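# Lift cloth off standing lanterns and lay it flat

## Task

Four arms are mounted around the workspace (scene frame, metres, heading measured counter-clockwise from +x): arm1 at x=+0.34 y=+0.74 z=+0.72 facing -90; arm2 at x=-0.34 y=+0.74 z=+0.72 facing -90; arm3 at x=-0.34 y=-0.74 z=+0.72 facing +90; arm4 at x=+0.34 y=-0.74 z=+0.72 facing +90. A cloth has lanterns standing up through holes in it. Remove the cloth from the lanterns and leave it spread out flat. Each lantern has to finish upright at its current spot. The attempt fails if, at any moment when no gripper is holding the cloth, the cloth's mean height falls by more than about a thumb's length in a single drop. When finished, release the cloth and move the arms away; anything that stays in place only because a robot is holding it does not count.

## Robot and tools

Robots: four identical i2rt Big YAM arms named arm1, arm2, arm3 and arm4. Each has six revolute joints, a two-finger gripper and a wrist camera. With joints 1 and 6 at zero and the hand level and pointing forward, the wrist camera rides on top of the hand looking toward the fingertips. Reach is roughly 1.0 m from the joint-1 axis. Joints move at different speeds, so the hand can sweep a wide, curved path between two postures; plan clearance with that in mind.

Frame: one shared scene frame, origin on the floor, +z up. The arm bases are at the positions given in the task. The "hand" point is midway between the fingertips; the hand's z axis runs along the fingers and its y axis is the opening direction. Base poses are not printed.

Tool execute_actions: argument "actions" is a list holding exactly one action (or empty, which just returns state and images). The action is an object keyed by robot name; each robot key holds "joints", an object of absolute targets keyed by joint name. You may name any subset of arms and joints. Units and ranges: joint1_rad -2.879 to 2.879 (rotation about the base, positive counter-clockwise seen from above, 0 means the arm extends in the direction its base faces); joint2_rad 0 to 3.141 (shoulder; 0 has the upper arm pointing back roughly horizontal, increasing raises it and then brings it forward); joint3_rad 0 to 3.019 (elbow; 0 folds the forearm onto the upper arm, increasing opens it); joint4_rad -1.692 to 1.57 (hand pitch, positive tips fingers up); joint5_rad -1.57 to 1.57 (hand yaw, positive toward the arm's right); joint6_rad -2.094 to 2.094 (hand roll, positive clockwise viewed from behind the hand); gripper_m 0 to 0.093 metres of fingertip separation (each pad pushes up to roughly 50 to 62 N). Completion tolerances are ±0.045, ±0.14, ±0.09, ±0.055, ±0.03, ±0.035 rad and ±0.003 m respectively. Every motion in an action starts at once and may finish at different times. Optional "cameras" lists arm1_cam_wrist, arm2_cam_wrist, arm3_cam_wrist, arm4_cam_wrist, cam_high, cam_low or "all"; omitted or null gives all, [] gives none. An unknown key, camera name or out-of-range number rejects the whole call and nothing moves.

Tool wait: "seconds" from 0 to 10; commands nothing new and returns state and images like an empty action.

Tool zoom_image: "camera" plus "region" [x0, y0, x1, y1] in pixels of that camera's most recent full image, origin top-left, at most 504 by 504. cam_high and cam_low images are 504x504; wrist images are 616x616 fisheye.

Tool finished_scene: "scene" is the number of the current scene. It is final; the task must already be complete and stable. The result reports success.

Reading results: each result gives every robot's state (joint_positions) and the requested images, named in order on the "pictures" line. joint_status tells how each commanded joint of the last accepted action ended. "off_target": stopped short and may still be pushing. "contact_stop" or "time_out": the joint now holds where it stopped, except that a timed-out joint may keep a target (its old one or one within 0.375, 0.375, 0.113, 0.225, 0.075, 0.3 rad of its position for joints 1 to 6) and keep pushing, moving on by itself if freed. "joint command not followed" with a "cause:" line means a safety check blocked that arm's joint targets (its gripper target still runs); those joints show "not_followed" and may be retried with later actions until given passable targets. on_its_own lists joints this call did not command; "held at" is the held target, not the actual position. A joint you leave out may still be driving to an earlier target without showing it. To stop a push, command a joint to its reported position. Very small target changes may produce no motion. Loaded joints sag. If a result reports a stop, later motion calls in the same reply are skipped.

Cameras: cam_high and cam_low are fixed in the room; calibration (K, distortion, T_world_to_cam) was supplied and may be off by a couple of degrees and millimetres. Wrist camera poses follow from reported joint angles and inherit their errors.

Hazards to avoid: the arms do not stop on contact and can press hard. A hard press between two robots ends the run; the self/inter-arm check can be late and ignores fingers, gripper housings and wrist cameras, and no state line reports robot-robot contact. Knocking a lantern over or pushing any rigid object out of the work area fails the task (the cloth itself is exempt). Never let go of the cloth in a way that lets it fall more than a few centimetres unheld. The robot keeps holding its last command while you think, and holding loads heats motors: MOTOR HOT appears from 85 °C; at 100 °C an OVER-TEMPERATURE FAULT drops that arm and its grip, and its joints report "limit_stop_at_motor_heat" (resend targets afterwards). Arms act independently; one stalling does not pause the others. Fewer, efficient motions are preferable, and avoid drops, slips, slams and heavy pushing.

Each tool is called as a command line: name --argument value for each argument, lists and objects as JSON in quotes; but a table of rows of numbers goes row by row, as --pt "numbers of a row", without its own name.

## Session

I'll start by looking at the scene as it is now.

execute_actions --actions '[]'

Scene clock: 0.00 s.
Motor temperatures (°C, as the motors report them): arm1=[23 21 20 20 22 21] | arm2=[21 20 21 23 20 22] | arm3=[22 21 20 21 22 22] | arm4=[20 22 20 21 20 22]
arm1.joint_positions: joint1_rad=+0.004 joint2_rad=+0.448 joint3_rad=+1.468 joint4_rad=-1.524 joint5_rad=-0.017 joint6_rad=-0.016 gripper_m=+0.094
arm1.joint_status: not commanded
arm1.hand: x=+0.3426 y=+0.6224 z=+1.3034 quat_wxyz=(-0.368, -0.592, -0.621, +0.360) (m; scene frame)
arm2.joint_positions: joint1_rad=-0.013 joint2_rad=+0.446 joint3_rad=+1.461 joint4_rad=-1.526 joint5_rad=+0.002 joint6_rad=+0.004 gripper_m=+0.094
arm2.joint_status: not commanded
arm2.hand: x=-0.3396 y=+0.6126 z=+1.3664 quat_wxyz=(-0.352, -0.621, -0.601, +0.360) (m; scene frame)
arm3.joint_positions: joint1_rad=+0.009 joint2_rad=+0.439 joint3_rad=+1.449 joint4_rad=-1.519 joint5_rad=-0.011 joint6_rad=+0.005 gripper_m=+0.095
arm3.joint_status: not commanded
arm3.hand: x=-0.3465 y=-0.6188 z=+1.3324 quat_wxyz=(-0.350, +0.624, -0.592, -0.370) (m; scene frame)
arm4.joint_positions: joint1_rad=+0.002 joint2_rad=+0.439 joint3_rad=+1.476 joint4_rad=-1.542 joint5_rad=+0.004 joint6_rad=+0.007 gripper_m=+0.094
arm4.joint_status: not commanded
arm4.hand: x=+0.3418 y=-0.6272 z=+1.3910 quat_wxyz=(-0.367, +0.594, -0.621, -0.357) (m; scene frame)
pictures: arm1_cam_wrist, arm2_cam_wrist, arm3_cam_wrist, arm4_cam_wrist, cam_high, cam_low
Images, in order (width x height): arm1_cam_wrist 616x616, arm2_cam_wrist 616x616, arm3_cam_wrist 616x616, arm4_cam_wrist 616x616, cam_high 504x504, cam_low 504x504.

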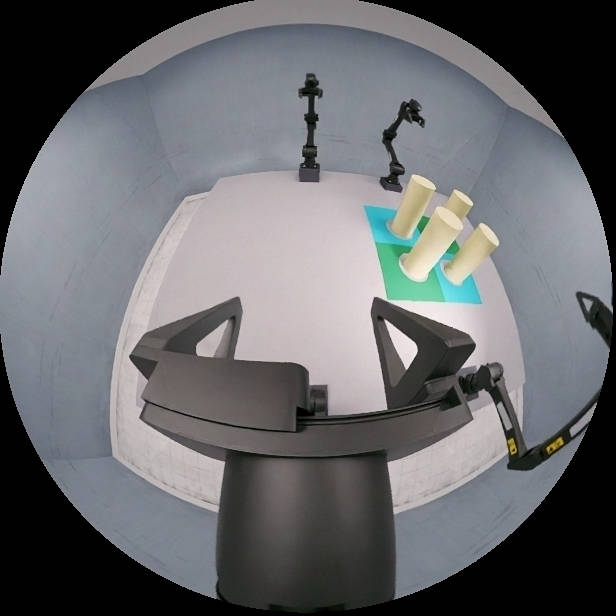

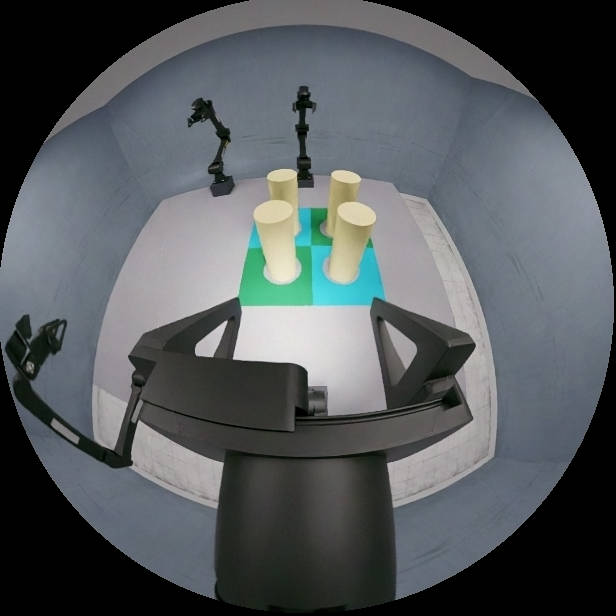

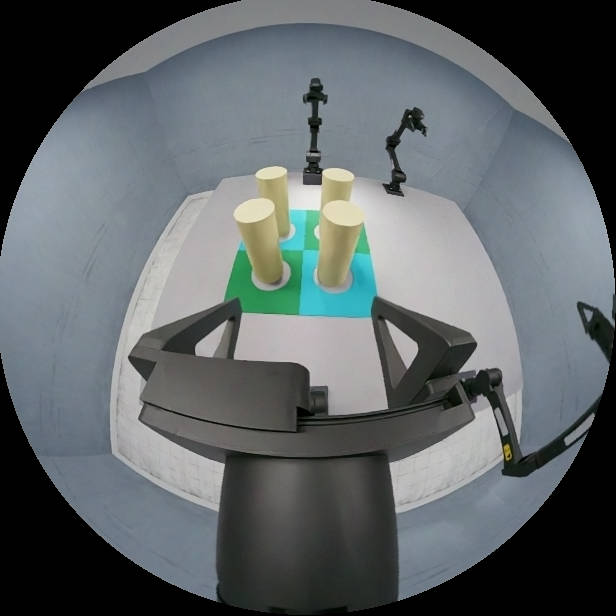

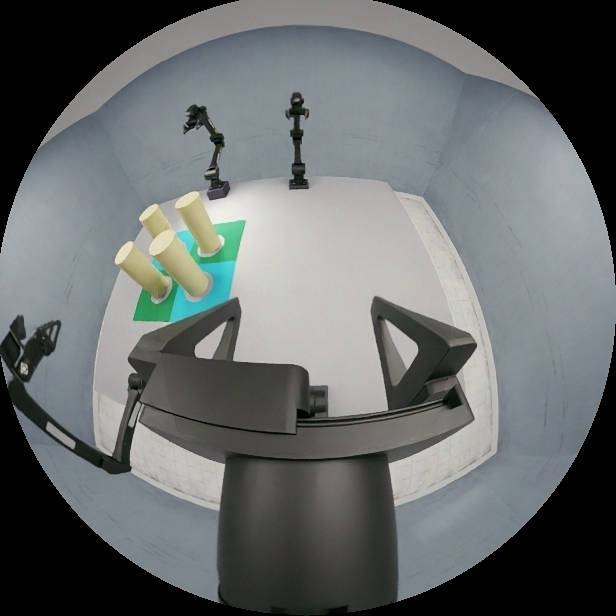

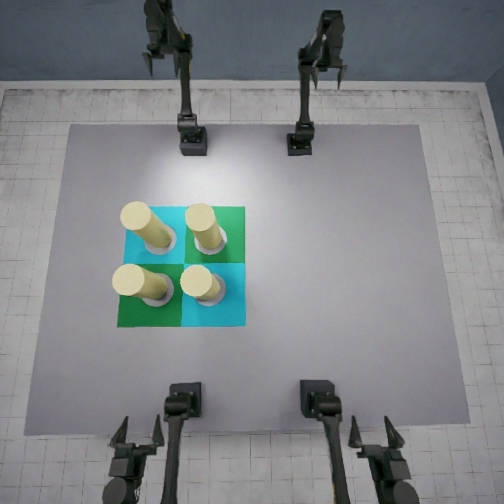

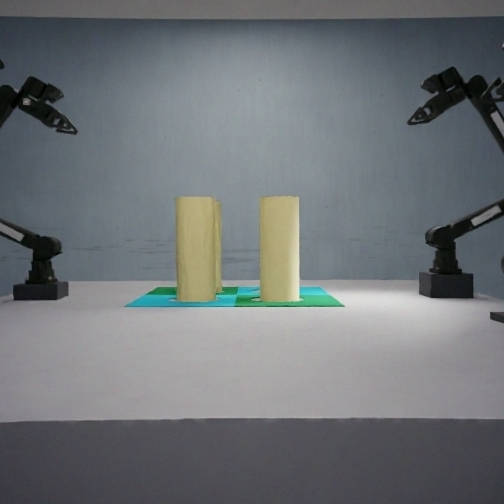

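zoom_image --camera "cam_high" --region '[80, 170, 280, 350]'

zoom_image --camera "cam_low" --region '[100, 170, 360, 330]'

Region (80, 170, 280, 350) of cam_high's 504x504 image, scaled by 2.520, with more detail than that image has; it fills the top 454 rows of this view, and the rest is white.

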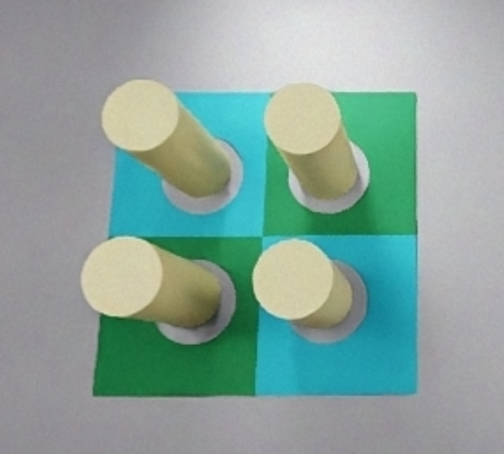

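Region (100, 170, 360, 330) of cam_low's 504x504 image, scaled by 1.938, with more detail than that image has; it fills the top 310 rows of this view, and the rest is white.

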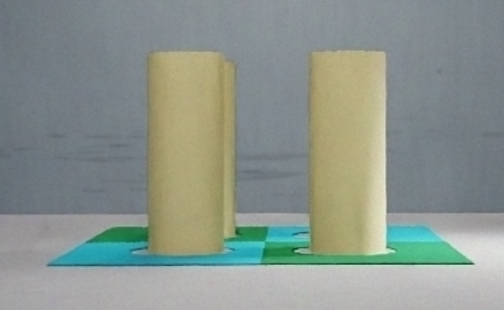

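execute_actions --actions '[{"arm1": {"joints": {"joint1_rad": -0.72, "joint2_rad": 2.0, "joint3_rad": 1.7, "joint4_rad": -1.2, "joint5_rad": 0, "joint6_rad": 0}}, "arm2": {"joints": {"joint1_rad": -0.78, "joint2_rad": 2.0, "joint3_rad": 1.7, "joint4_rad": -1.2, "joint5_rad": 0, "joint6_rad": 0}}, "arm3": {"joints": {"joint1_rad": 0.864, "joint2_rad": 2.0, "joint3_rad": 1.7, "joint4_rad": -1.2, "joint5_rad": 0, "joint6_rad": 0}}, "arm4": {"joints": {"joint1_rad": 0.831, "joint2_rad": 2.0, "joint3_rad": 1.7, "joint4_rad": -1.2, "joint5_rad": 0, "joint6_rad": 0}}}]' --cameras '["cam_high", "cam_low"]'

Scene clock: 55.80 s.
Motor temperatures (°C, as the motors report them): arm1=[23 22 23 20 22 21] | arm2=[21 21 24 24 20 22] | arm3=[22 21 24 21 22 22] | arm4=[20 22 23 21 20 22]
arm1.joint_positions: joint1_rad=-0.727 joint2_rad=+2.008 joint3_rad=+1.678 joint4_rad=-1.200 joint5_rad=-0.002 joint6_rad=-0.014 gripper_m=+0.094
arm1.joint_status: all done
arm1.hand: x=-0.0664 y=+0.2753 z=+0.8229 quat_wxyz=(-0.015, -0.906, -0.423, +0.023) (m; scene frame)
arm2.joint_positions: joint1_rad=-0.788 joint2_rad=+2.007 joint3_rad=+1.689 joint4_rad=-1.205 joint5_rad=-0.001 joint6_rad=+0.004 gripper_m=+0.094
arm2.joint_status: all done
arm2.hand: x=-0.7792 y=+0.3101 z=+0.8855 quat_wxyz=(-0.008, -0.928, -0.373, +0.021) (m; scene frame)
arm3.joint_positions: joint1_rad=+0.867 joint2_rad=+2.001 joint3_rad=+1.681 joint4_rad=-1.205 joint5_rad=+0.000 joint6_rad=+0.005 gripper_m=+0.095
arm3.joint_status: all done
arm3.hand: x=-0.8193 y=-0.3601 z=+0.8550 quat_wxyz=(-0.013, +0.944, -0.329, -0.019) (m; scene frame)
arm4.joint_positions: joint1_rad=+0.840 joint2_rad=+1.995 joint3_rad=+1.683 joint4_rad=-1.195 joint5_rad=+0.002 joint6_rad=+0.007 gripper_m=+0.094
arm4.joint_status: all done
arm4.hand: x=-0.1103 y=-0.3114 z=+0.9167 quat_wxyz=(-0.015, +0.926, -0.377, -0.032) (m; scene frame)
pictures: cam_high, cam_low
Images, in order (width x height): cam_high 504x504, cam_low 504x504.

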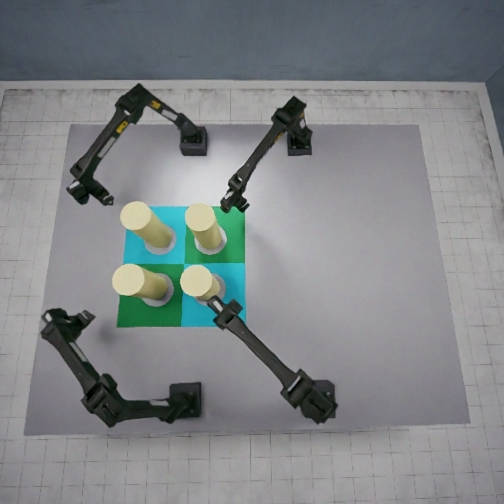

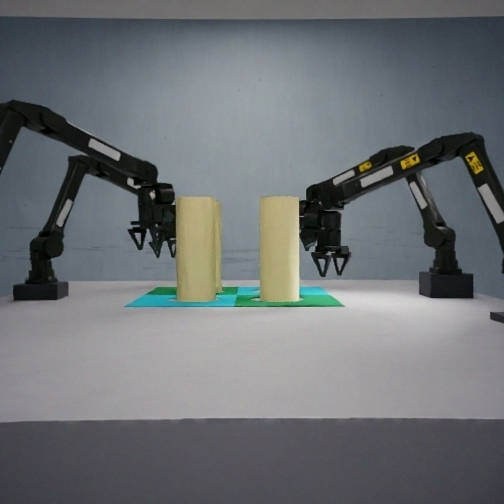

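execute_actions --actions '[{"arm1": {"joints": {"joint2_rad": 2.075, "joint3_rad": 1.56, "joint4_rad": -1.02}}}]' --cameras '["arm1_cam_wrist", "cam_low"]'

Scene clock: 78.73 s.
Motor temperatures (°C, as the motors report them): arm1=[23 24 25 20 22 21] | arm2=[21 23 25 24 20 22] | arm3=[22 24 26 21 22 22] | arm4=[20 25 25 21 20 22]
arm1.joint_positions: joint1_rad=-0.725 joint2_rad=+2.090 joint3_rad=+1.552 joint4_rad=-1.031 joint5_rad=-0.003 joint6_rad=-0.013 gripper_m=+0.094
arm1.joint_status: all done
arm1.hand: x=-0.0544 y=+0.2873 z=+0.7314 quat_wxyz=(-0.007, -0.906, -0.423, +0.005) (m; scene frame)
arm2.joint_positions: joint1_rad=-0.788 joint2_rad=+2.007 joint3_rad=+1.689 joint4_rad=-1.205 joint5_rad=-0.001 joint6_rad=+0.004 gripper_m=+0.094
arm2.joint_status: not commanded
arm2.hand: x=-0.7792 y=+0.3101 z=+0.8855 quat_wxyz=(-0.008, -0.928, -0.373, +0.021) (m; scene frame)
arm3.joint_positions: joint1_rad=+0.867 joint2_rad=+2.001 joint3_rad=+1.681 joint4_rad=-1.205 joint5_rad=+0.000 joint6_rad=+0.005 gripper_m=+0.095
arm3.joint_status: not commanded
arm3.hand: x=-0.8193 y=-0.3601 z=+0.8550 quat_wxyz=(-0.013, +0.944, -0.329, -0.019) (m; scene frame)
arm4.joint_positions: joint1_rad=+0.840 joint2_rad=+1.995 joint3_rad=+1.683 joint4_rad=-1.195 joint5_rad=+0.002 joint6_rad=+0.007 gripper_m=+0.094
arm4.joint_status: not commanded
arm4.hand: x=-0.1103 y=-0.3114 z=+0.9167 quat_wxyz=(-0.015, +0.926, -0.377, -0.032) (m; scene frame)
pictures: arm1_cam_wrist, cam_low
camera_calibration (this result's frames):
arm1_cam_wrist: T_world_to_cam=[[-0.766872, 0.64164, -0.0143102, -0.213042], [0.522306, 0.636894, 0.567065, -0.565999], [0.372966, 0.427393, -0.823548, 0.630404], [0, 0, 0, 1]] pos_world=[-0.102871, 0.227748, 0.837078]
Images, in order (width x height): arm1_cam_wrist 616x616, cam_low 504x504.

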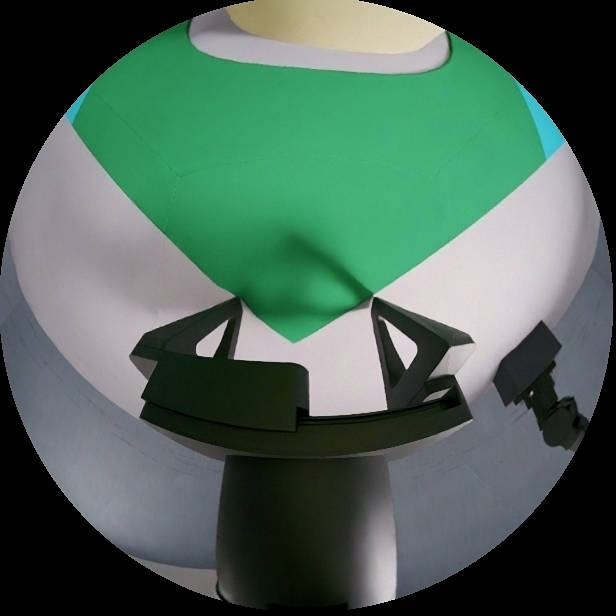

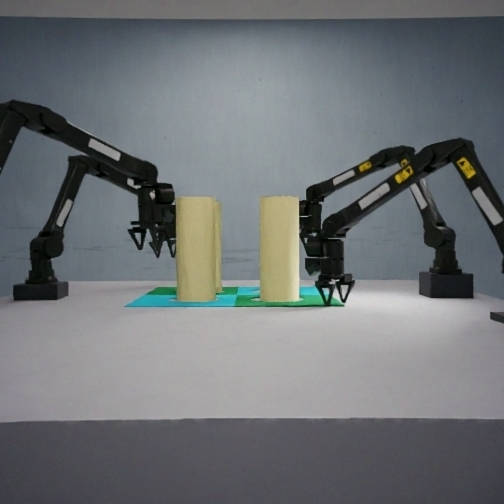

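execute_actions --actions '[{"arm1": {"joints": {"gripper_m": 0.0}}}]' --cameras '["arm1_cam_wrist", "cam_high"]'

Scene clock: 82.30 s.
Motor temperatures (°C, as the motors report them): arm1=[23 25 25 20 22 21] | arm2=[21 23 25 24 20 22] | arm3=[22 24 26 21 22 22] | arm4=[20 25 25 21 20 22]
arm1.joint_positions: joint1_rad=-0.725 joint2_rad=+2.085 joint3_rad=+1.552 joint4_rad=-1.028 joint5_rad=+0.002 joint6_rad=-0.013 gripper_m=+0.004
arm1.joint_status: gripper_m off_target (ended at +0.004, target +0.000)
arm1.hand: x=-0.0559 y=+0.2868 z=+0.7343 quat_wxyz=(-0.006, -0.906, -0.423, +0.010) (m; scene frame)
arm2.joint_positions: joint1_rad=-0.788 joint2_rad=+2.007 joint3_rad=+1.689 joint4_rad=-1.205 joint5_rad=-0.001 joint6_rad=+0.004 gripper_m=+0.094
arm2.joint_status: not commanded
arm2.hand: x=-0.7792 y=+0.3101 z=+0.8855 quat_wxyz=(-0.008, -0.928, -0.373, +0.021) (m; scene frame)
arm3.joint_positions: joint1_rad=+0.867 joint2_rad=+2.001 joint3_rad=+1.681 joint4_rad=-1.205 joint5_rad=+0.000 joint6_rad=+0.005 gripper_m=+0.095
arm3.joint_status: not commanded
arm3.hand: x=-0.8193 y=-0.3601 z=+0.8550 quat_wxyz=(-0.013, +0.944, -0.329, -0.019) (m; scene frame)
arm4.joint_positions: joint1_rad=+0.840 joint2_rad=+1.995 joint3_rad=+1.683 joint4_rad=-1.195 joint5_rad=+0.002 joint6_rad=+0.007 gripper_m=+0.094
arm4.joint_status: not commanded
arm4.hand: x=-0.1103 y=-0.3114 z=+0.9167 quat_wxyz=(-0.015, +0.926, -0.377, -0.032) (m; scene frame)
pictures: arm1_cam_wrist, cam_high
camera_calibration (this result's frames):
arm1_cam_wrist: T_world_to_cam=[[-0.766895, 0.6417, -0.00962362, -0.217281], [0.527288, 0.638568, 0.560534, -0.561871], [0.36584, 0.424797, -0.828075, 0.637256], [0, 0, 0, 1]] pos_world=[-0.103498, 0.227518, 0.840553]
Images, in order (width x height): arm1_cam_wrist 616x616, cam_high 504x504.

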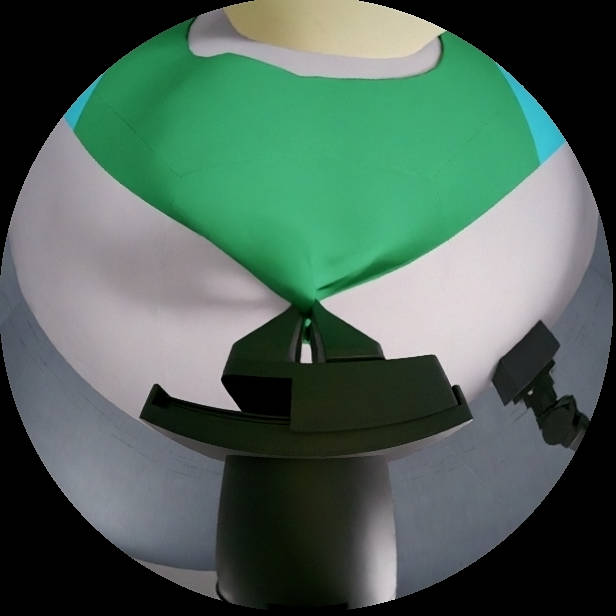

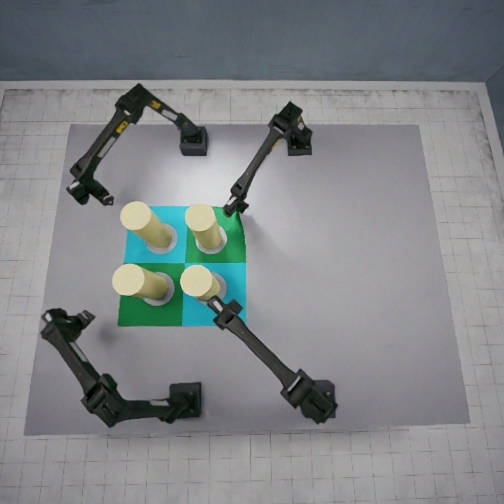

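execute_actions --actions '[{"arm2": {"joints": {"joint1_rad": -0.731, "joint2_rad": 2.14, "joint3_rad": 1.58, "joint4_rad": -1.01, "joint6_rad": -1.52}}, "arm3": {"joints": {"joint1_rad": 0.776, "joint2_rad": 1.958, "joint3_rad": 1.386, "joint4_rad": -0.999, "joint6_rad": 1.595}}, "arm4": {"joints": {"joint1_rad": 0.859, "joint2_rad": 2.067, "joint3_rad": 1.385, "joint4_rad": -0.889}}}]' --cameras '["arm2_cam_wrist", "arm3_cam_wrist", "arm4_cam_wrist", "cam_high"]'

Scene clock: 112.57 s.
Motor temperatures (°C, as the motors report them): arm1=[23 26 25 20 22 21] | arm2=[21 24 25 24 20 22] | arm3=[22 25 27 21 22 22] | arm4=[20 26 26 21 20 22]
arm1.joint_positions: joint1_rad=-0.725 joint2_rad=+2.085 joint3_rad=+1.552 joint4_rad=-1.028 joint5_rad=+0.002 joint6_rad=-0.013 gripper_m=+0.004
arm1.joint_status: not commanded
arm1.hand: x=-0.0559 y=+0.2868 z=+0.7343 quat_wxyz=(-0.006, -0.906, -0.423, +0.010) (m; scene frame)
arm2.joint_positions: joint1_rad=-0.725 joint2_rad=+2.155 joint3_rad=+1.572 joint4_rad=-1.025 joint5_rad=-0.001 joint6_rad=-1.510 gripper_m=+0.094
arm2.joint_status: all done
arm2.hand: x=-0.7369 y=+0.2985 z=+0.7584 quat_wxyz=(-0.006, -0.389, -0.921, -0.019) (m; scene frame)
arm3.joint_positions: joint1_rad=+0.774 joint2_rad=+1.973 joint3_rad=+1.381 joint4_rad=-1.015 joint5_rad=+0.000 joint6_rad=+1.582 gripper_m=+0.095
arm3.joint_status: all done
arm3.hand: x=-0.7267 y=-0.3677 z=+0.7686 quat_wxyz=(-0.013, +0.390, -0.921, +0.014) (m; scene frame)
arm4.joint_positions: joint1_rad=+0.845 joint2_rad=+2.071 joint3_rad=+1.374 joint4_rad=-0.897 joint5_rad=+0.002 joint6_rad=+0.007 gripper_m=+0.094
arm4.joint_status: all done
arm4.hand: x=-0.0633 y=-0.3600 z=+0.7707 quat_wxyz=(+0.001, +0.927, -0.374, +0.008) (m; scene frame)
pictures: arm2_cam_wrist, arm3_cam_wrist, arm4_cam_wrist, cam_high
camera_calibration (this result's frames):
arm2_cam_wrist: T_world_to_cam=[[-0.719949, -0.692508, -0.0458899, -0.281939], [-0.578038, 0.56172, 0.591898, -1.03807], [-0.384117, 0.452662, -0.804706, 0.313934], [0, 0, 0, 1]] pos_world=[-0.682441, 0.245756, 0.85412]
arm3_cam_wrist: T_world_to_cam=[[0.719161, -0.694069, 0.0327942, 0.243477], [-0.583513, -0.577637, 0.570831, -1.06688], [-0.377253, -0.429655, -0.820412, 0.32344], [0, 0, 0, 1]] pos_world=[-0.675616, -0.308309, 0.866375]
arm4_cam_wrist: T_world_to_cam=[[0.689684, 0.724088, 0.00567392, 0.298448], [0.574837, -0.552256, 0.603801, -0.625198], [0.440339, -0.413171, -0.797115, 0.614099], [0, 0, 0, 1]] pos_world=[-0.11686, -0.307644, 0.86531]
Images, in order (width x height): arm2_cam_wrist 616x616, arm3_cam_wrist 616x616, arm4_cam_wrist 616x616, cam_high 504x504.

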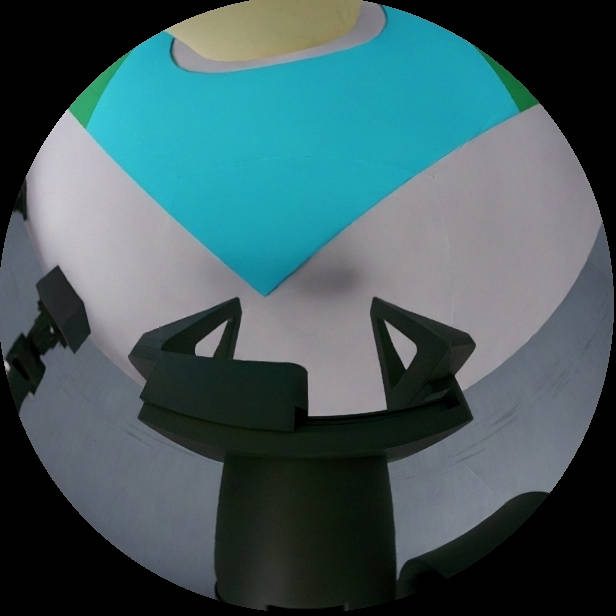

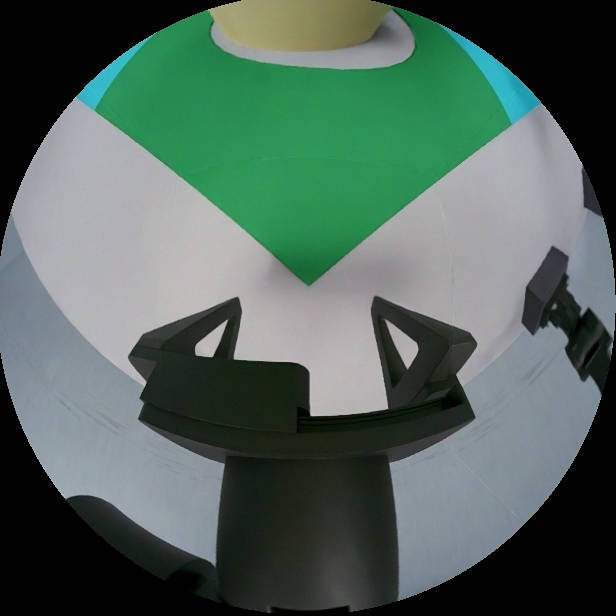

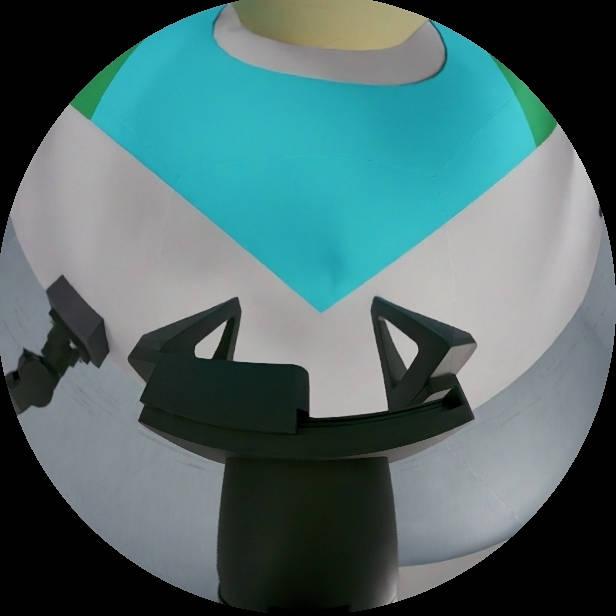

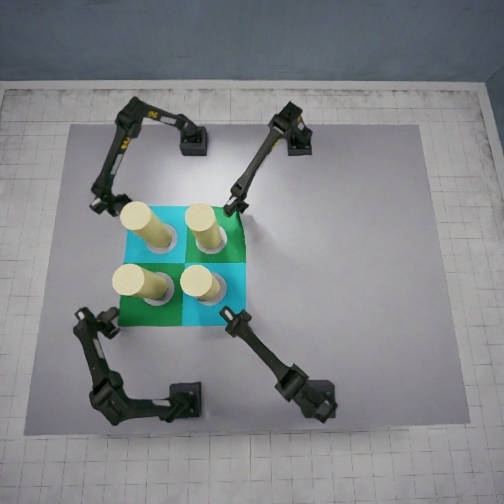

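execute_actions --actions '[{"arm2": {"joints": {"joint1_rad": -0.675, "joint2_rad": 2.116, "joint3_rad": 1.439, "joint4_rad": -0.93, "joint6_rad": -1.46}}, "arm3": {"joints": {"joint1_rad": 0.705, "joint2_rad": 2.017, "joint3_rad": 1.346, "joint4_rad": -0.936, "joint6_rad": 1.513}}, "arm4": {"joints": {"joint1_rad": 0.814, "joint2_rad": 2.128, "joint3_rad": 1.352, "joint4_rad": -0.818, "joint6_rad": -0.03}}}]' --cameras '["arm2_cam_wrist", "arm3_cam_wrist", "arm4_cam_wrist"]'

Scene clock: 147.43 s.
Motor temperatures (°C, as the motors report them): arm1=[23 27 25 20 22 21] | arm2=[21 25 25 24 20 22] | arm3=[22 26 26 21 22 22] | arm4=[20 26 25 21 20 22]
arm1.joint_positions: joint1_rad=-0.725 joint2_rad=+2.085 joint3_rad=+1.552 joint4_rad=-1.028 joint5_rad=+0.002 joint6_rad=-0.013 gripper_m=+0.004
arm1.joint_status: not commanded
arm1.hand: x=-0.0559 y=+0.2868 z=+0.7343 quat_wxyz=(-0.006, -0.906, -0.423, +0.010) (m; scene frame)
arm2.joint_positions: joint1_rad=-0.670 joint2_rad=+2.122 joint3_rad=+1.441 joint4_rad=-0.944 joint5_rad=-0.001 joint6_rad=-1.470 gripper_m=+0.094
arm2.joint_status: all done
arm2.hand: x=-0.6896 y=+0.3050 z=+0.7373 quat_wxyz=(-0.008, -0.382, -0.924, -0.028) (m; scene frame)
arm3.joint_positions: joint1_rad=+0.700 joint2_rad=+2.014 joint3_rad=+1.346 joint4_rad=-0.951 joint5_rad=+0.000 joint6_rad=+1.526 gripper_m=+0.095
arm3.joint_status: all done
arm3.hand: x=-0.6931 y=-0.3447 z=+0.7368 quat_wxyz=(-0.013, +0.381, -0.924, +0.020) (m; scene frame)
arm4.joint_positions: joint1_rad=+0.824 joint2_rad=+2.119 joint3_rad=+1.352 joint4_rad=-0.827 joint5_rad=+0.002 joint6_rad=-0.016 gripper_m=+0.094
arm4.joint_status: all done
arm4.hand: x=-0.0528 y=-0.3537 z=+0.7386 quat_wxyz=(+0.001, +0.928, -0.373, +0.008) (m; scene frame)
pictures: arm2_cam_wrist, arm3_cam_wrist, arm4_cam_wrist
camera_calibration (this result's frames):
arm2_cam_wrist: T_world_to_cam=[[-0.708751, -0.702651, -0.0628788, -0.221013], [-0.592371, 0.544363, 0.593941, -1.00806], [-0.383104, 0.458204, -0.802048, 0.309239], [0, 0, 0, 1]] pos_world=[-0.635316, 0.25176, 0.832853]
arm3_cam_wrist: T_world_to_cam=[[0.70623, -0.70659, 0.0443763, 0.214531], [-0.5975, -0.561226, 0.572729, -1.02133], [-0.37978, -0.430993, -0.818543, 0.316371], [0, 0, 0, 1]] pos_world=[-0.641601, -0.285257, 0.834388]
arm4_cam_wrist: T_world_to_cam=[[0.68803, 0.725664, 0.00515566, 0.287696], [0.576632, -0.551013, 0.603225, -0.607446], [0.44058, -0.412064, -0.797554, 0.587242], [0, 0, 0, 1]] pos_world=[-0.106398, -0.3015, 0.833301]
Images, in order (width x height): arm2_cam_wrist 616x616, arm3_cam_wrist 616x616, arm4_cam_wrist 616x616.

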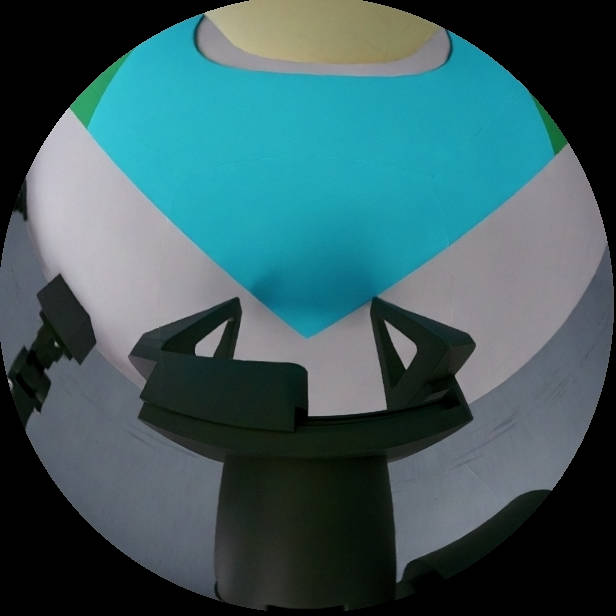

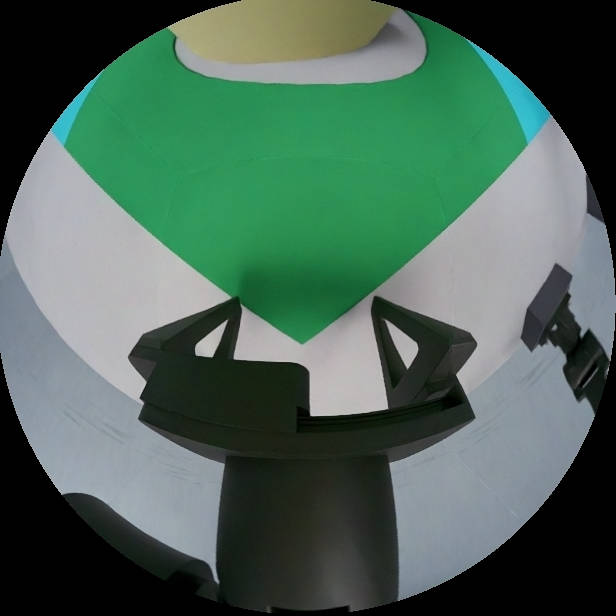

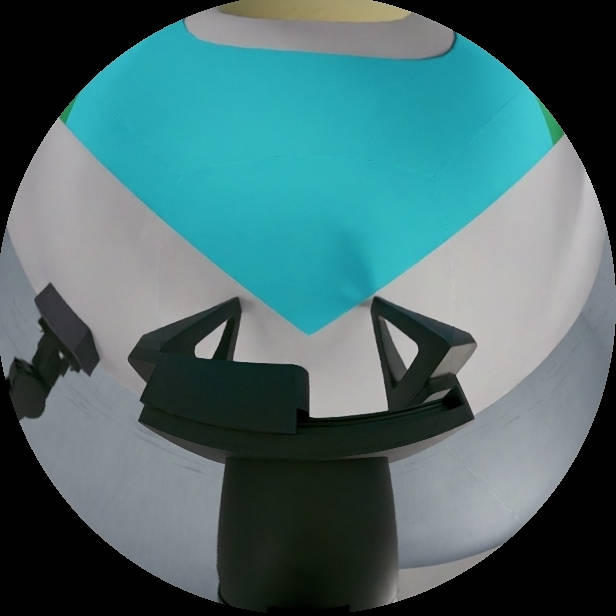

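execute_actions --actions '[{"arm2": {"joints": {"gripper_m": 0.0}}, "arm3": {"joints": {"gripper_m": 0.0}}, "arm4": {"joints": {"gripper_m": 0.0}}}]' --cameras '["arm2_cam_wrist", "arm3_cam_wrist", "arm4_cam_wrist", "cam_high"]'

Scene clock: 149.93 s.
Motor temperatures (°C, as the motors report them): arm1=[23 27 25 20 22 21] | arm2=[21 25 25 24 20 22] | arm3=[22 26 26 21 22 22] | arm4=[20 26 25 21 20 22]
arm1.joint_positions: joint1_rad=-0.725 joint2_rad=+2.085 joint3_rad=+1.552 joint4_rad=-1.028 joint5_rad=+0.002 joint6_rad=-0.013 gripper_m=+0.004
arm1.joint_status: not commanded
arm1.hand: x=-0.0559 y=+0.2868 z=+0.7343 quat_wxyz=(-0.006, -0.906, -0.423, +0.010) (m; scene frame)
arm2.joint_positions: joint1_rad=-0.670 joint2_rad=+2.122 joint3_rad=+1.441 joint4_rad=-0.944 joint5_rad=-0.001 joint6_rad=-1.470 gripper_m=+0.000
arm2.joint_status: all done
arm2.hand: x=-0.6896 y=+0.3050 z=+0.7373 quat_wxyz=(-0.008, -0.382, -0.924, -0.028) (m; scene frame)
arm3.joint_positions: joint1_rad=+0.700 joint2_rad=+2.014 joint3_rad=+1.346 joint4_rad=-0.951 joint5_rad=+0.000 joint6_rad=+1.525 gripper_m=+0.001
arm3.joint_status: all done
arm3.hand: x=-0.6931 y=-0.3447 z=+0.7368 quat_wxyz=(-0.013, +0.382, -0.924, +0.020) (m; scene frame)
arm4.joint_positions: joint1_rad=+0.824 joint2_rad=+2.119 joint3_rad=+1.352 joint4_rad=-0.827 joint5_rad=+0.002 joint6_rad=-0.017 gripper_m=+0.001
arm4.joint_status: all done
arm4.hand: x=-0.0528 y=-0.3537 z=+0.7386 quat_wxyz=(+0.001, +0.928, -0.373, +0.008) (m; scene frame)
pictures: arm2_cam_wrist, arm3_cam_wrist, arm4_cam_wrist, cam_high
camera_calibration (this result's frames):
arm2_cam_wrist: T_world_to_cam=[[-0.709288, -0.702109, -0.0628739, -0.221552], [-0.591935, 0.544798, 0.593976, -1.00792], [-0.382783, 0.458518, -0.802022, 0.309346], [0, 0, 0, 1]] pos_world=[-0.635353, 0.251716, 0.83285]
arm3_cam_wrist: T_world_to_cam=[[0.707039, -0.70578, 0.0443868, 0.215363], [-0.59684, -0.561882, 0.572774, -1.02113], [-0.379312, -0.431465, -0.818511, 0.316509], [0, 0, 0, 1]] pos_world=[-0.641666, -0.285194, 0.834384]
arm4_cam_wrist: T_world_to_cam=[[0.687753, 0.725926, 0.00514987, 0.287779], [0.576843, -0.550789, 0.603227, -0.607357], [0.440735, -0.411901, -0.797553, 0.587307], [0, 0, 0, 1]] pos_world=[-0.106418, -0.30152, 0.833301]
Images, in order (width x height): arm2_cam_wrist 616x616, arm3_cam_wrist 616x616, arm4_cam_wrist 616x616, cam_high 504x504.

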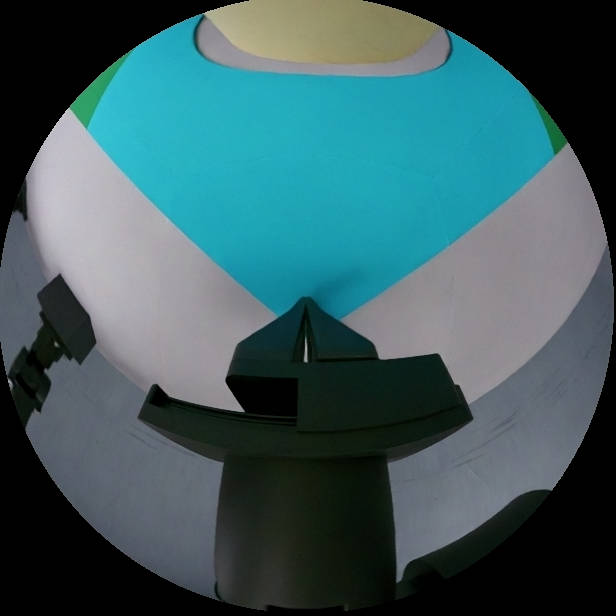

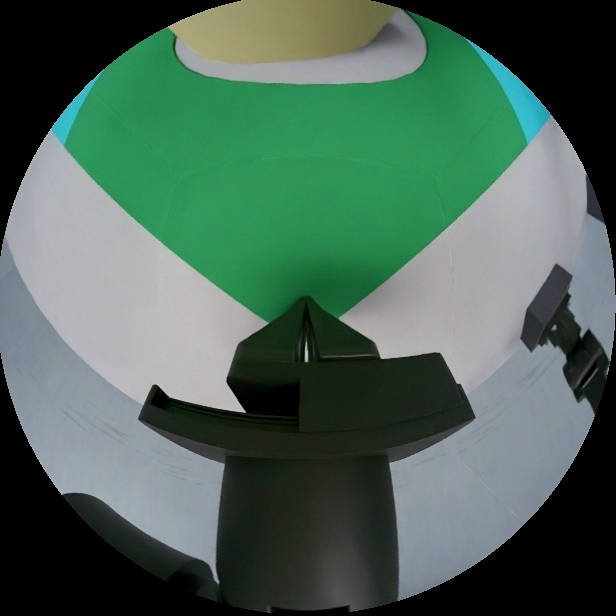

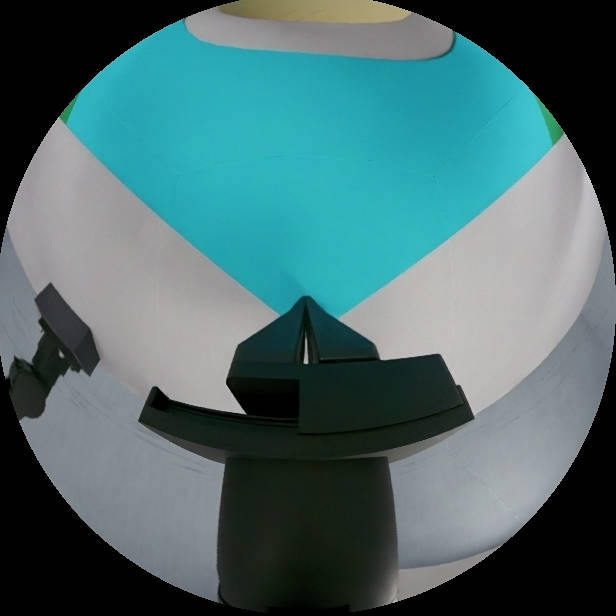

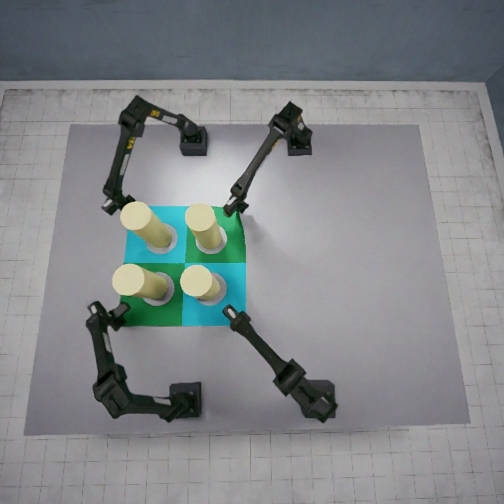

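execute_actions --actions '[{"arm2": {"joints": {"gripper_m": 0.093, "joint2_rad": 2.142, "joint3_rad": 1.435, "joint4_rad": -0.918}}, "arm3": {"joints": {"gripper_m": 0.093, "joint2_rad": 2.034, "joint3_rad": 1.34, "joint4_rad": -0.925}}, "arm4": {"joints": {"gripper_m": 0.093, "joint2_rad": 2.139, "joint3_rad": 1.346, "joint4_rad": -0.801}}}]' --cameras '[]'

Scene clock: 154.17 s.
Motor temperatures (°C, as the motors report them): arm1=[23 27 25 20 22 21] | arm2=[21 25 25 24 20 22] | arm3=[22 26 26 21 22 22] | arm4=[20 26 25 21 20 22]
arm1.joint_positions: joint1_rad=-0.725 joint2_rad=+2.085 joint3_rad=+1.552 joint4_rad=-1.028 joint5_rad=+0.002 joint6_rad=-0.013 gripper_m=+0.004
arm1.joint_status: not commanded
arm1.hand: x=-0.0559 y=+0.2868 z=+0.7343 quat_wxyz=(-0.006, -0.906, -0.423, +0.010) (m; scene frame)
arm2.joint_positions: joint1_rad=-0.670 joint2_rad=+2.129 joint3_rad=+1.441 joint4_rad=-0.933 joint5_rad=-0.001 joint6_rad=-1.469 gripper_m=+0.093
arm2.joint_status: all done
arm2.hand: x=-0.6905 y=+0.3039 z=+0.7335 quat_wxyz=(-0.007, -0.382, -0.924, -0.026) (m; scene frame)
arm3.joint_positions: joint1_rad=+0.700 joint2_rad=+2.019 joint3_rad=+1.346 joint4_rad=-0.940 joint5_rad=+0.000 joint6_rad=+1.525 gripper_m=+0.093
arm3.joint_status: all done
arm3.hand: x=-0.6943 y=-0.3434 z=+0.7340 quat_wxyz=(-0.013, +0.382, -0.924, +0.018) (m; scene frame)
arm4.joint_positions: joint1_rad=+0.824 joint2_rad=+2.119 joint3_rad=+1.352 joint4_rad=-0.811 joint5_rad=+0.002 joint6_rad=-0.017 gripper_m=+0.093
arm4.joint_status: all done
arm4.hand: x=-0.0555 y=-0.3510 z=+0.7386 quat_wxyz=(-0.002, +0.928, -0.373, +0.001) (m; scene frame)
pictures: none
No camera images: the call's "cameras" was empty. Leave "cameras" out to get every camera's image.

execute_actions --actions '[{"arm2": {"joints": {"joint2_rad": 2.158, "joint4_rad": -0.92}}, "arm3": {"joints": {"joint2_rad": 2.048, "joint4_rad": -0.927}}, "arm4": {"joints": {"joint2_rad": 2.16, "joint4_rad": -0.795}}}]' --cameras '[]'

Scene clock: 158.40 s.
Motor temperatures (°C, as the motors report them): arm1=[23 27 25 20 22 21] | arm2=[21 25 25 24 20 22] | arm3=[22 26 25 21 22 22] | arm4=[20 26 25 21 20 22]
arm1.joint_positions: joint1_rad=-0.725 joint2_rad=+2.085 joint3_rad=+1.552 joint4_rad=-1.028 joint5_rad=+0.002 joint6_rad=-0.013 gripper_m=+0.004
arm1.joint_status: not commanded
arm1.hand: x=-0.0559 y=+0.2868 z=+0.7343 quat_wxyz=(-0.006, -0.906, -0.423, +0.010) (m; scene frame)
arm2.joint_positions: joint1_rad=-0.670 joint2_rad=+2.131 joint3_rad=+1.441 joint4_rad=-0.932 joint5_rad=-0.001 joint6_rad=-1.468 gripper_m=+0.093
arm2.joint_status: all done
arm2.hand: x=-0.6904 y=+0.3040 z=+0.7324 quat_wxyz=(-0.008, -0.383, -0.923, -0.026) (m; scene frame)
arm3.joint_positions: joint1_rad=+0.700 joint2_rad=+2.023 joint3_rad=+1.346 joint4_rad=-0.939 joint5_rad=+0.000 joint6_rad=+1.525 gripper_m=+0.093
arm3.joint_status: all done
arm3.hand: x=-0.6940 y=-0.3436 z=+0.7320 quat_wxyz=(-0.013, +0.382, -0.924, +0.019) (m; scene frame)
arm4.joint_positions: joint1_rad=+0.824 joint2_rad=+2.125 joint3_rad=+1.352 joint4_rad=-0.802 joint5_rad=+0.002 joint6_rad=-0.017 gripper_m=+0.093
arm4.joint_status: all done
arm4.hand: x=-0.0560 y=-0.3505 z=+0.7354 quat_wxyz=(-0.003, +0.928, -0.373, +0.000) (m; scene frame)
pictures: none
No camera images: the call's "cameras" was empty. Leave "cameras" out to get every camera's image.

execute_actions --actions '[{"arm2": {"joints": {"gripper_m": 0.0}}, "arm3": {"joints": {"gripper_m": 0.0}}, "arm4": {"joints": {"gripper_m": 0.0}}}]' --cameras '["arm2_cam_wrist", "arm3_cam_wrist", "arm4_cam_wrist"]'

Scene clock: 163.57 s.
Motor temperatures (°C, as the motors report them): arm1=[23 27 25 20 22 21] | arm2=[21 25 25 24 20 22] | arm3=[22 26 25 21 22 22] | arm4=[20 26 24 21 20 22]
arm1.joint_positions: joint1_rad=-0.725 joint2_rad=+2.085 joint3_rad=+1.552 joint4_rad=-1.028 joint5_rad=+0.002 joint6_rad=-0.013 gripper_m=+0.004
arm1.joint_status: not commanded
arm1.hand: x=-0.0559 y=+0.2868 z=+0.7343 quat_wxyz=(-0.006, -0.906, -0.423, +0.010) (m; scene frame)
arm2.joint_positions: joint1_rad=-0.670 joint2_rad=+2.134 joint3_rad=+1.441 joint4_rad=-0.928 joint5_rad=-0.001 joint6_rad=-1.468 gripper_m=+0.000
arm2.joint_status: all done
arm2.hand: x=-0.6906 y=+0.3038 z=+0.7307 quat_wxyz=(-0.007, -0.383, -0.923, -0.026) (m; scene frame)
arm3.joint_positions: joint1_rad=+0.700 joint2_rad=+2.026 joint3_rad=+1.346 joint4_rad=-0.936 joint5_rad=+0.000 joint6_rad=+1.524 gripper_m=+0.001
arm3.joint_status: all done
arm3.hand: x=-0.6943 y=-0.3433 z=+0.7306 quat_wxyz=(-0.013, +0.382, -0.924, +0.019) (m; scene frame)
arm4.joint_positions: joint1_rad=+0.824 joint2_rad=+2.125 joint3_rad=+1.352 joint4_rad=-0.802 joint5_rad=+0.002 joint6_rad=-0.017 gripper_m=+0.003
arm4.joint_status: gripper_m off_target (ended at +0.003, target +0.000)
arm4.hand: x=-0.0561 y=-0.3504 z=+0.7354 quat_wxyz=(-0.003, +0.928, -0.373, -0.001) (m; scene frame)
pictures: arm2_cam_wrist, arm3_cam_wrist, arm4_cam_wrist
camera_calibration (this result's frames):
arm2_cam_wrist: T_world_to_cam=[[-0.710532, -0.701244, -0.0583216, -0.228018], [-0.589351, 0.54777, 0.593812, -1.00292], [-0.38446, 0.456294, -0.802487, 0.304081], [0, 0, 0, 1]] pos_world=[-0.636177, 0.250722, 0.826267]
arm3_cam_wrist: T_world_to_cam=[[0.707447, -0.7056, 0.0405837, 0.220566], [-0.595126, -0.563743, 0.572729, -1.01689], [-0.381239, -0.429328, -0.818739, 0.311121], [0, 0, 0, 1]] pos_world=[-0.642606, -0.284061, 0.828178]
arm4_cam_wrist: T_world_to_cam=[[0.687227, 0.726421, 0.00557731, 0.287507], [0.585043, -0.557996, 0.588528, -0.59293], [0.430631, -0.40119, -0.808458, 0.598712], [0, 0, 0, 1]] pos_world=[-0.108518, -0.299506, 0.831386]
Images, in order (width x height): arm2_cam_wrist 616x616, arm3_cam_wrist 616x616, arm4_cam_wrist 616x616.

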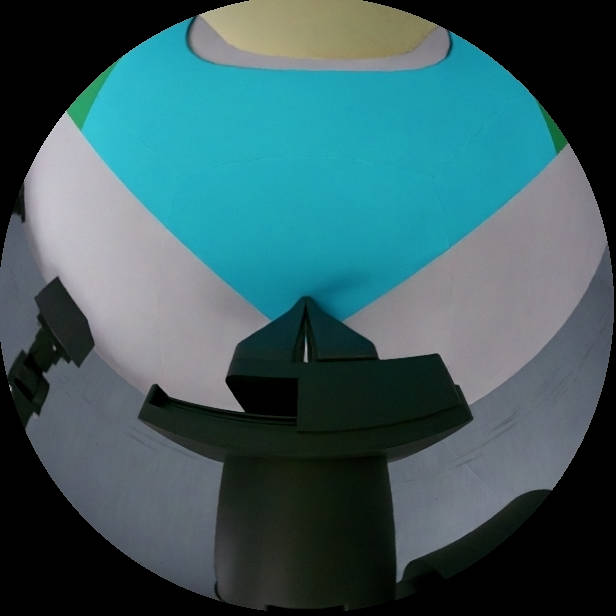

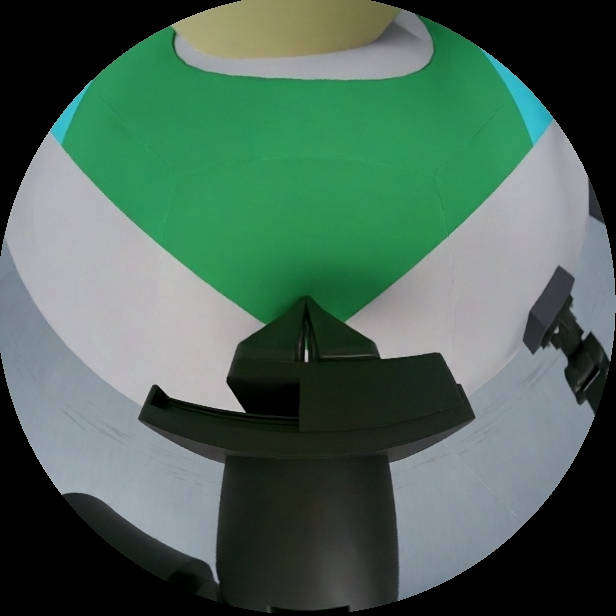

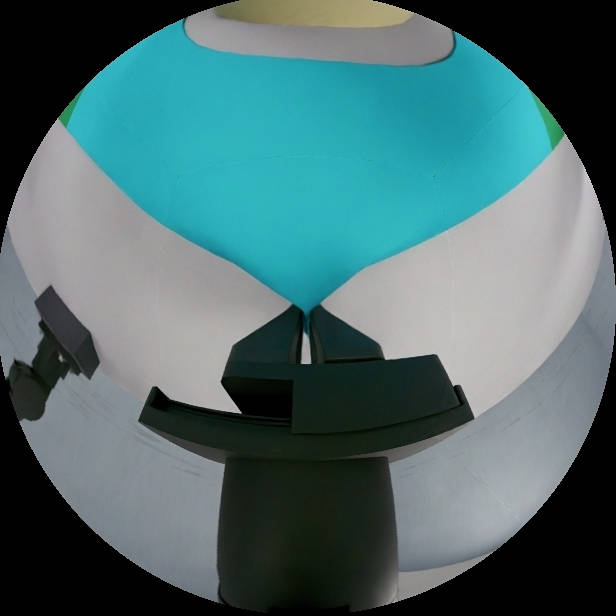

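execute_actions --actions '[{"arm2": {"joints": {"gripper_m": 0.093, "joint2_rad": 2.18, "joint4_rad": -0.915}}, "arm3": {"joints": {"gripper_m": 0.093, "joint2_rad": 2.071, "joint4_rad": -0.923}}}]' --cameras '[]'

Scene clock: 169.37 s.
Motor temperatures (°C, as the motors report them): arm1=[23 27 25 20 22 21] | arm2=[21 25 24 24 20 22] | arm3=[22 26 25 21 22 22] | arm4=[20 26 24 21 20 22]
arm1.joint_positions: joint1_rad=-0.725 joint2_rad=+2.085 joint3_rad=+1.552 joint4_rad=-1.028 joint5_rad=+0.002 joint6_rad=-0.013 gripper_m=+0.004
arm1.joint_status: not commanded
arm1.hand: x=-0.0559 y=+0.2868 z=+0.7343 quat_wxyz=(-0.006, -0.906, -0.423, +0.010) (m; scene frame)
arm2.joint_positions: joint1_rad=-0.670 joint2_rad=+2.136 joint3_rad=+1.441 joint4_rad=-0.924 joint5_rad=+0.000 joint6_rad=-1.468 gripper_m=+0.093
arm2.joint_status: all done
arm2.hand: x=-0.6913 y=+0.3037 z=+0.7297 quat_wxyz=(-0.007, -0.383, -0.923, -0.025) (m; scene frame)
arm3.joint_positions: joint1_rad=+0.700 joint2_rad=+2.026 joint3_rad=+1.346 joint4_rad=-0.937 joint5_rad=+0.000 joint6_rad=+1.524 gripper_m=+0.093
arm3.joint_status: all done
arm3.hand: x=-0.6940 y=-0.3436 z=+0.7304 quat_wxyz=(-0.013, +0.382, -0.924, +0.019) (m; scene frame)
arm4.joint_positions: joint1_rad=+0.824 joint2_rad=+2.125 joint3_rad=+1.352 joint4_rad=-0.802 joint5_rad=+0.002 joint6_rad=-0.017 gripper_m=+0.003
arm4.joint_status: not commanded
arm4.hand: x=-0.0561 y=-0.3504 z=+0.7354 quat_wxyz=(-0.003, +0.928, -0.373, -0.001) (m; scene frame)
pictures: none
No camera images: the call's "cameras" was empty. Leave "cameras" out to get every camera's image.

execute_actions --actions '[{"arm2": {"joints": {"gripper_m": 0.0}}, "arm3": {"joints": {"gripper_m": 0.0}}}]' --cameras '["arm2_cam_wrist", "arm3_cam_wrist"]'

Scene clock: 171.67 s.
Motor temperatures (°C, as the motors report them): arm1=[23 27 25 20 22 21] | arm2=[21 25 24 24 20 22] | arm3=[22 26 25 21 22 22] | arm4=[20 26 24 21 20 22]
arm1.joint_positions: joint1_rad=-0.725 joint2_rad=+2.085 joint3_rad=+1.552 joint4_rad=-1.028 joint5_rad=+0.002 joint6_rad=-0.013 gripper_m=+0.004
arm1.joint_status: not commanded
arm1.hand: x=-0.0559 y=+0.2868 z=+0.7343 quat_wxyz=(-0.006, -0.906, -0.423, +0.010) (m; scene frame)
arm2.joint_positions: joint1_rad=-0.670 joint2_rad=+2.137 joint3_rad=+1.441 joint4_rad=-0.924 joint5_rad=-0.002 joint6_rad=-1.465 gripper_m=+0.003
arm2.joint_status: gripper_m off_target (ended at +0.003, target +0.000)
arm2.hand: x=-0.6908 y=+0.3036 z=+0.7286 quat_wxyz=(-0.008, -0.384, -0.923, -0.025) (m; scene frame)
arm3.joint_positions: joint1_rad=+0.700 joint2_rad=+2.028 joint3_rad=+1.346 joint4_rad=-0.925 joint5_rad=+0.000 joint6_rad=+1.524 gripper_m=+0.001
arm3.joint_status: all done
arm3.hand: x=-0.6958 y=-0.3417 z=+0.7293 quat_wxyz=(-0.011, +0.382, -0.924, +0.015) (m; scene frame)
arm4.joint_positions: joint1_rad=+0.824 joint2_rad=+2.125 joint3_rad=+1.352 joint4_rad=-0.802 joint5_rad=+0.002 joint6_rad=-0.017 gripper_m=+0.003
arm4.joint_status: not commanded
arm4.hand: x=-0.0561 y=-0.3504 z=+0.7354 quat_wxyz=(-0.003, +0.928, -0.373, -0.001) (m; scene frame)
pictures: arm2_cam_wrist, arm3_cam_wrist
camera_calibration (this result's frames):
arm2_cam_wrist: T_world_to_cam=[[-0.712677, -0.699086, -0.0580527, -0.23071], [-0.587962, 0.55015, 0.592988, -1.00083], [-0.382612, 0.456742, -0.803116, 0.303994], [0, 0, 0, 1]] pos_world=[-0.636558, 0.250473, 0.824228]
arm3_cam_wrist: T_world_to_cam=[[0.708257, -0.70522, 0.0322148, 0.229632], [-0.5914, -0.567791, 0.57259, -1.0148], [-0.385511, -0.424593, -0.819208, 0.309202], [0, 0, 0, 1]] pos_world=[-0.643588, -0.282966, 0.826965]
Images, in order (width x height): arm2_cam_wrist 616x616, arm3_cam_wrist 616x616.

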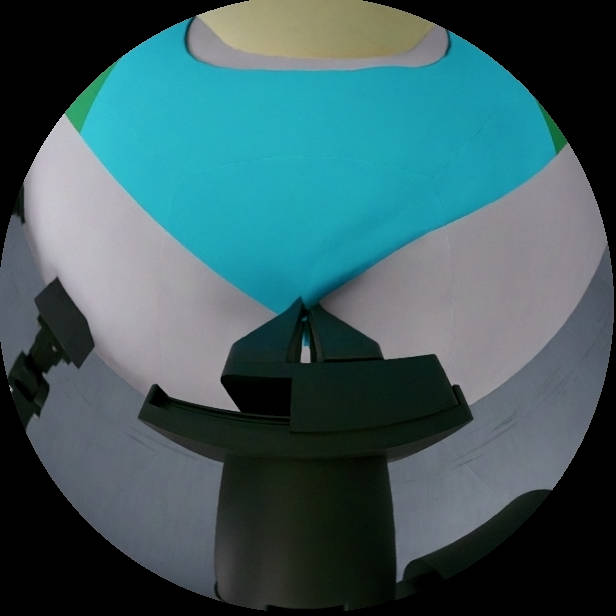

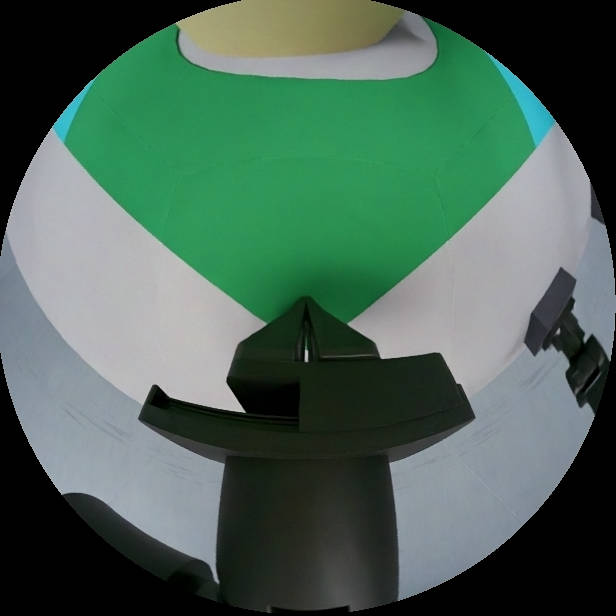

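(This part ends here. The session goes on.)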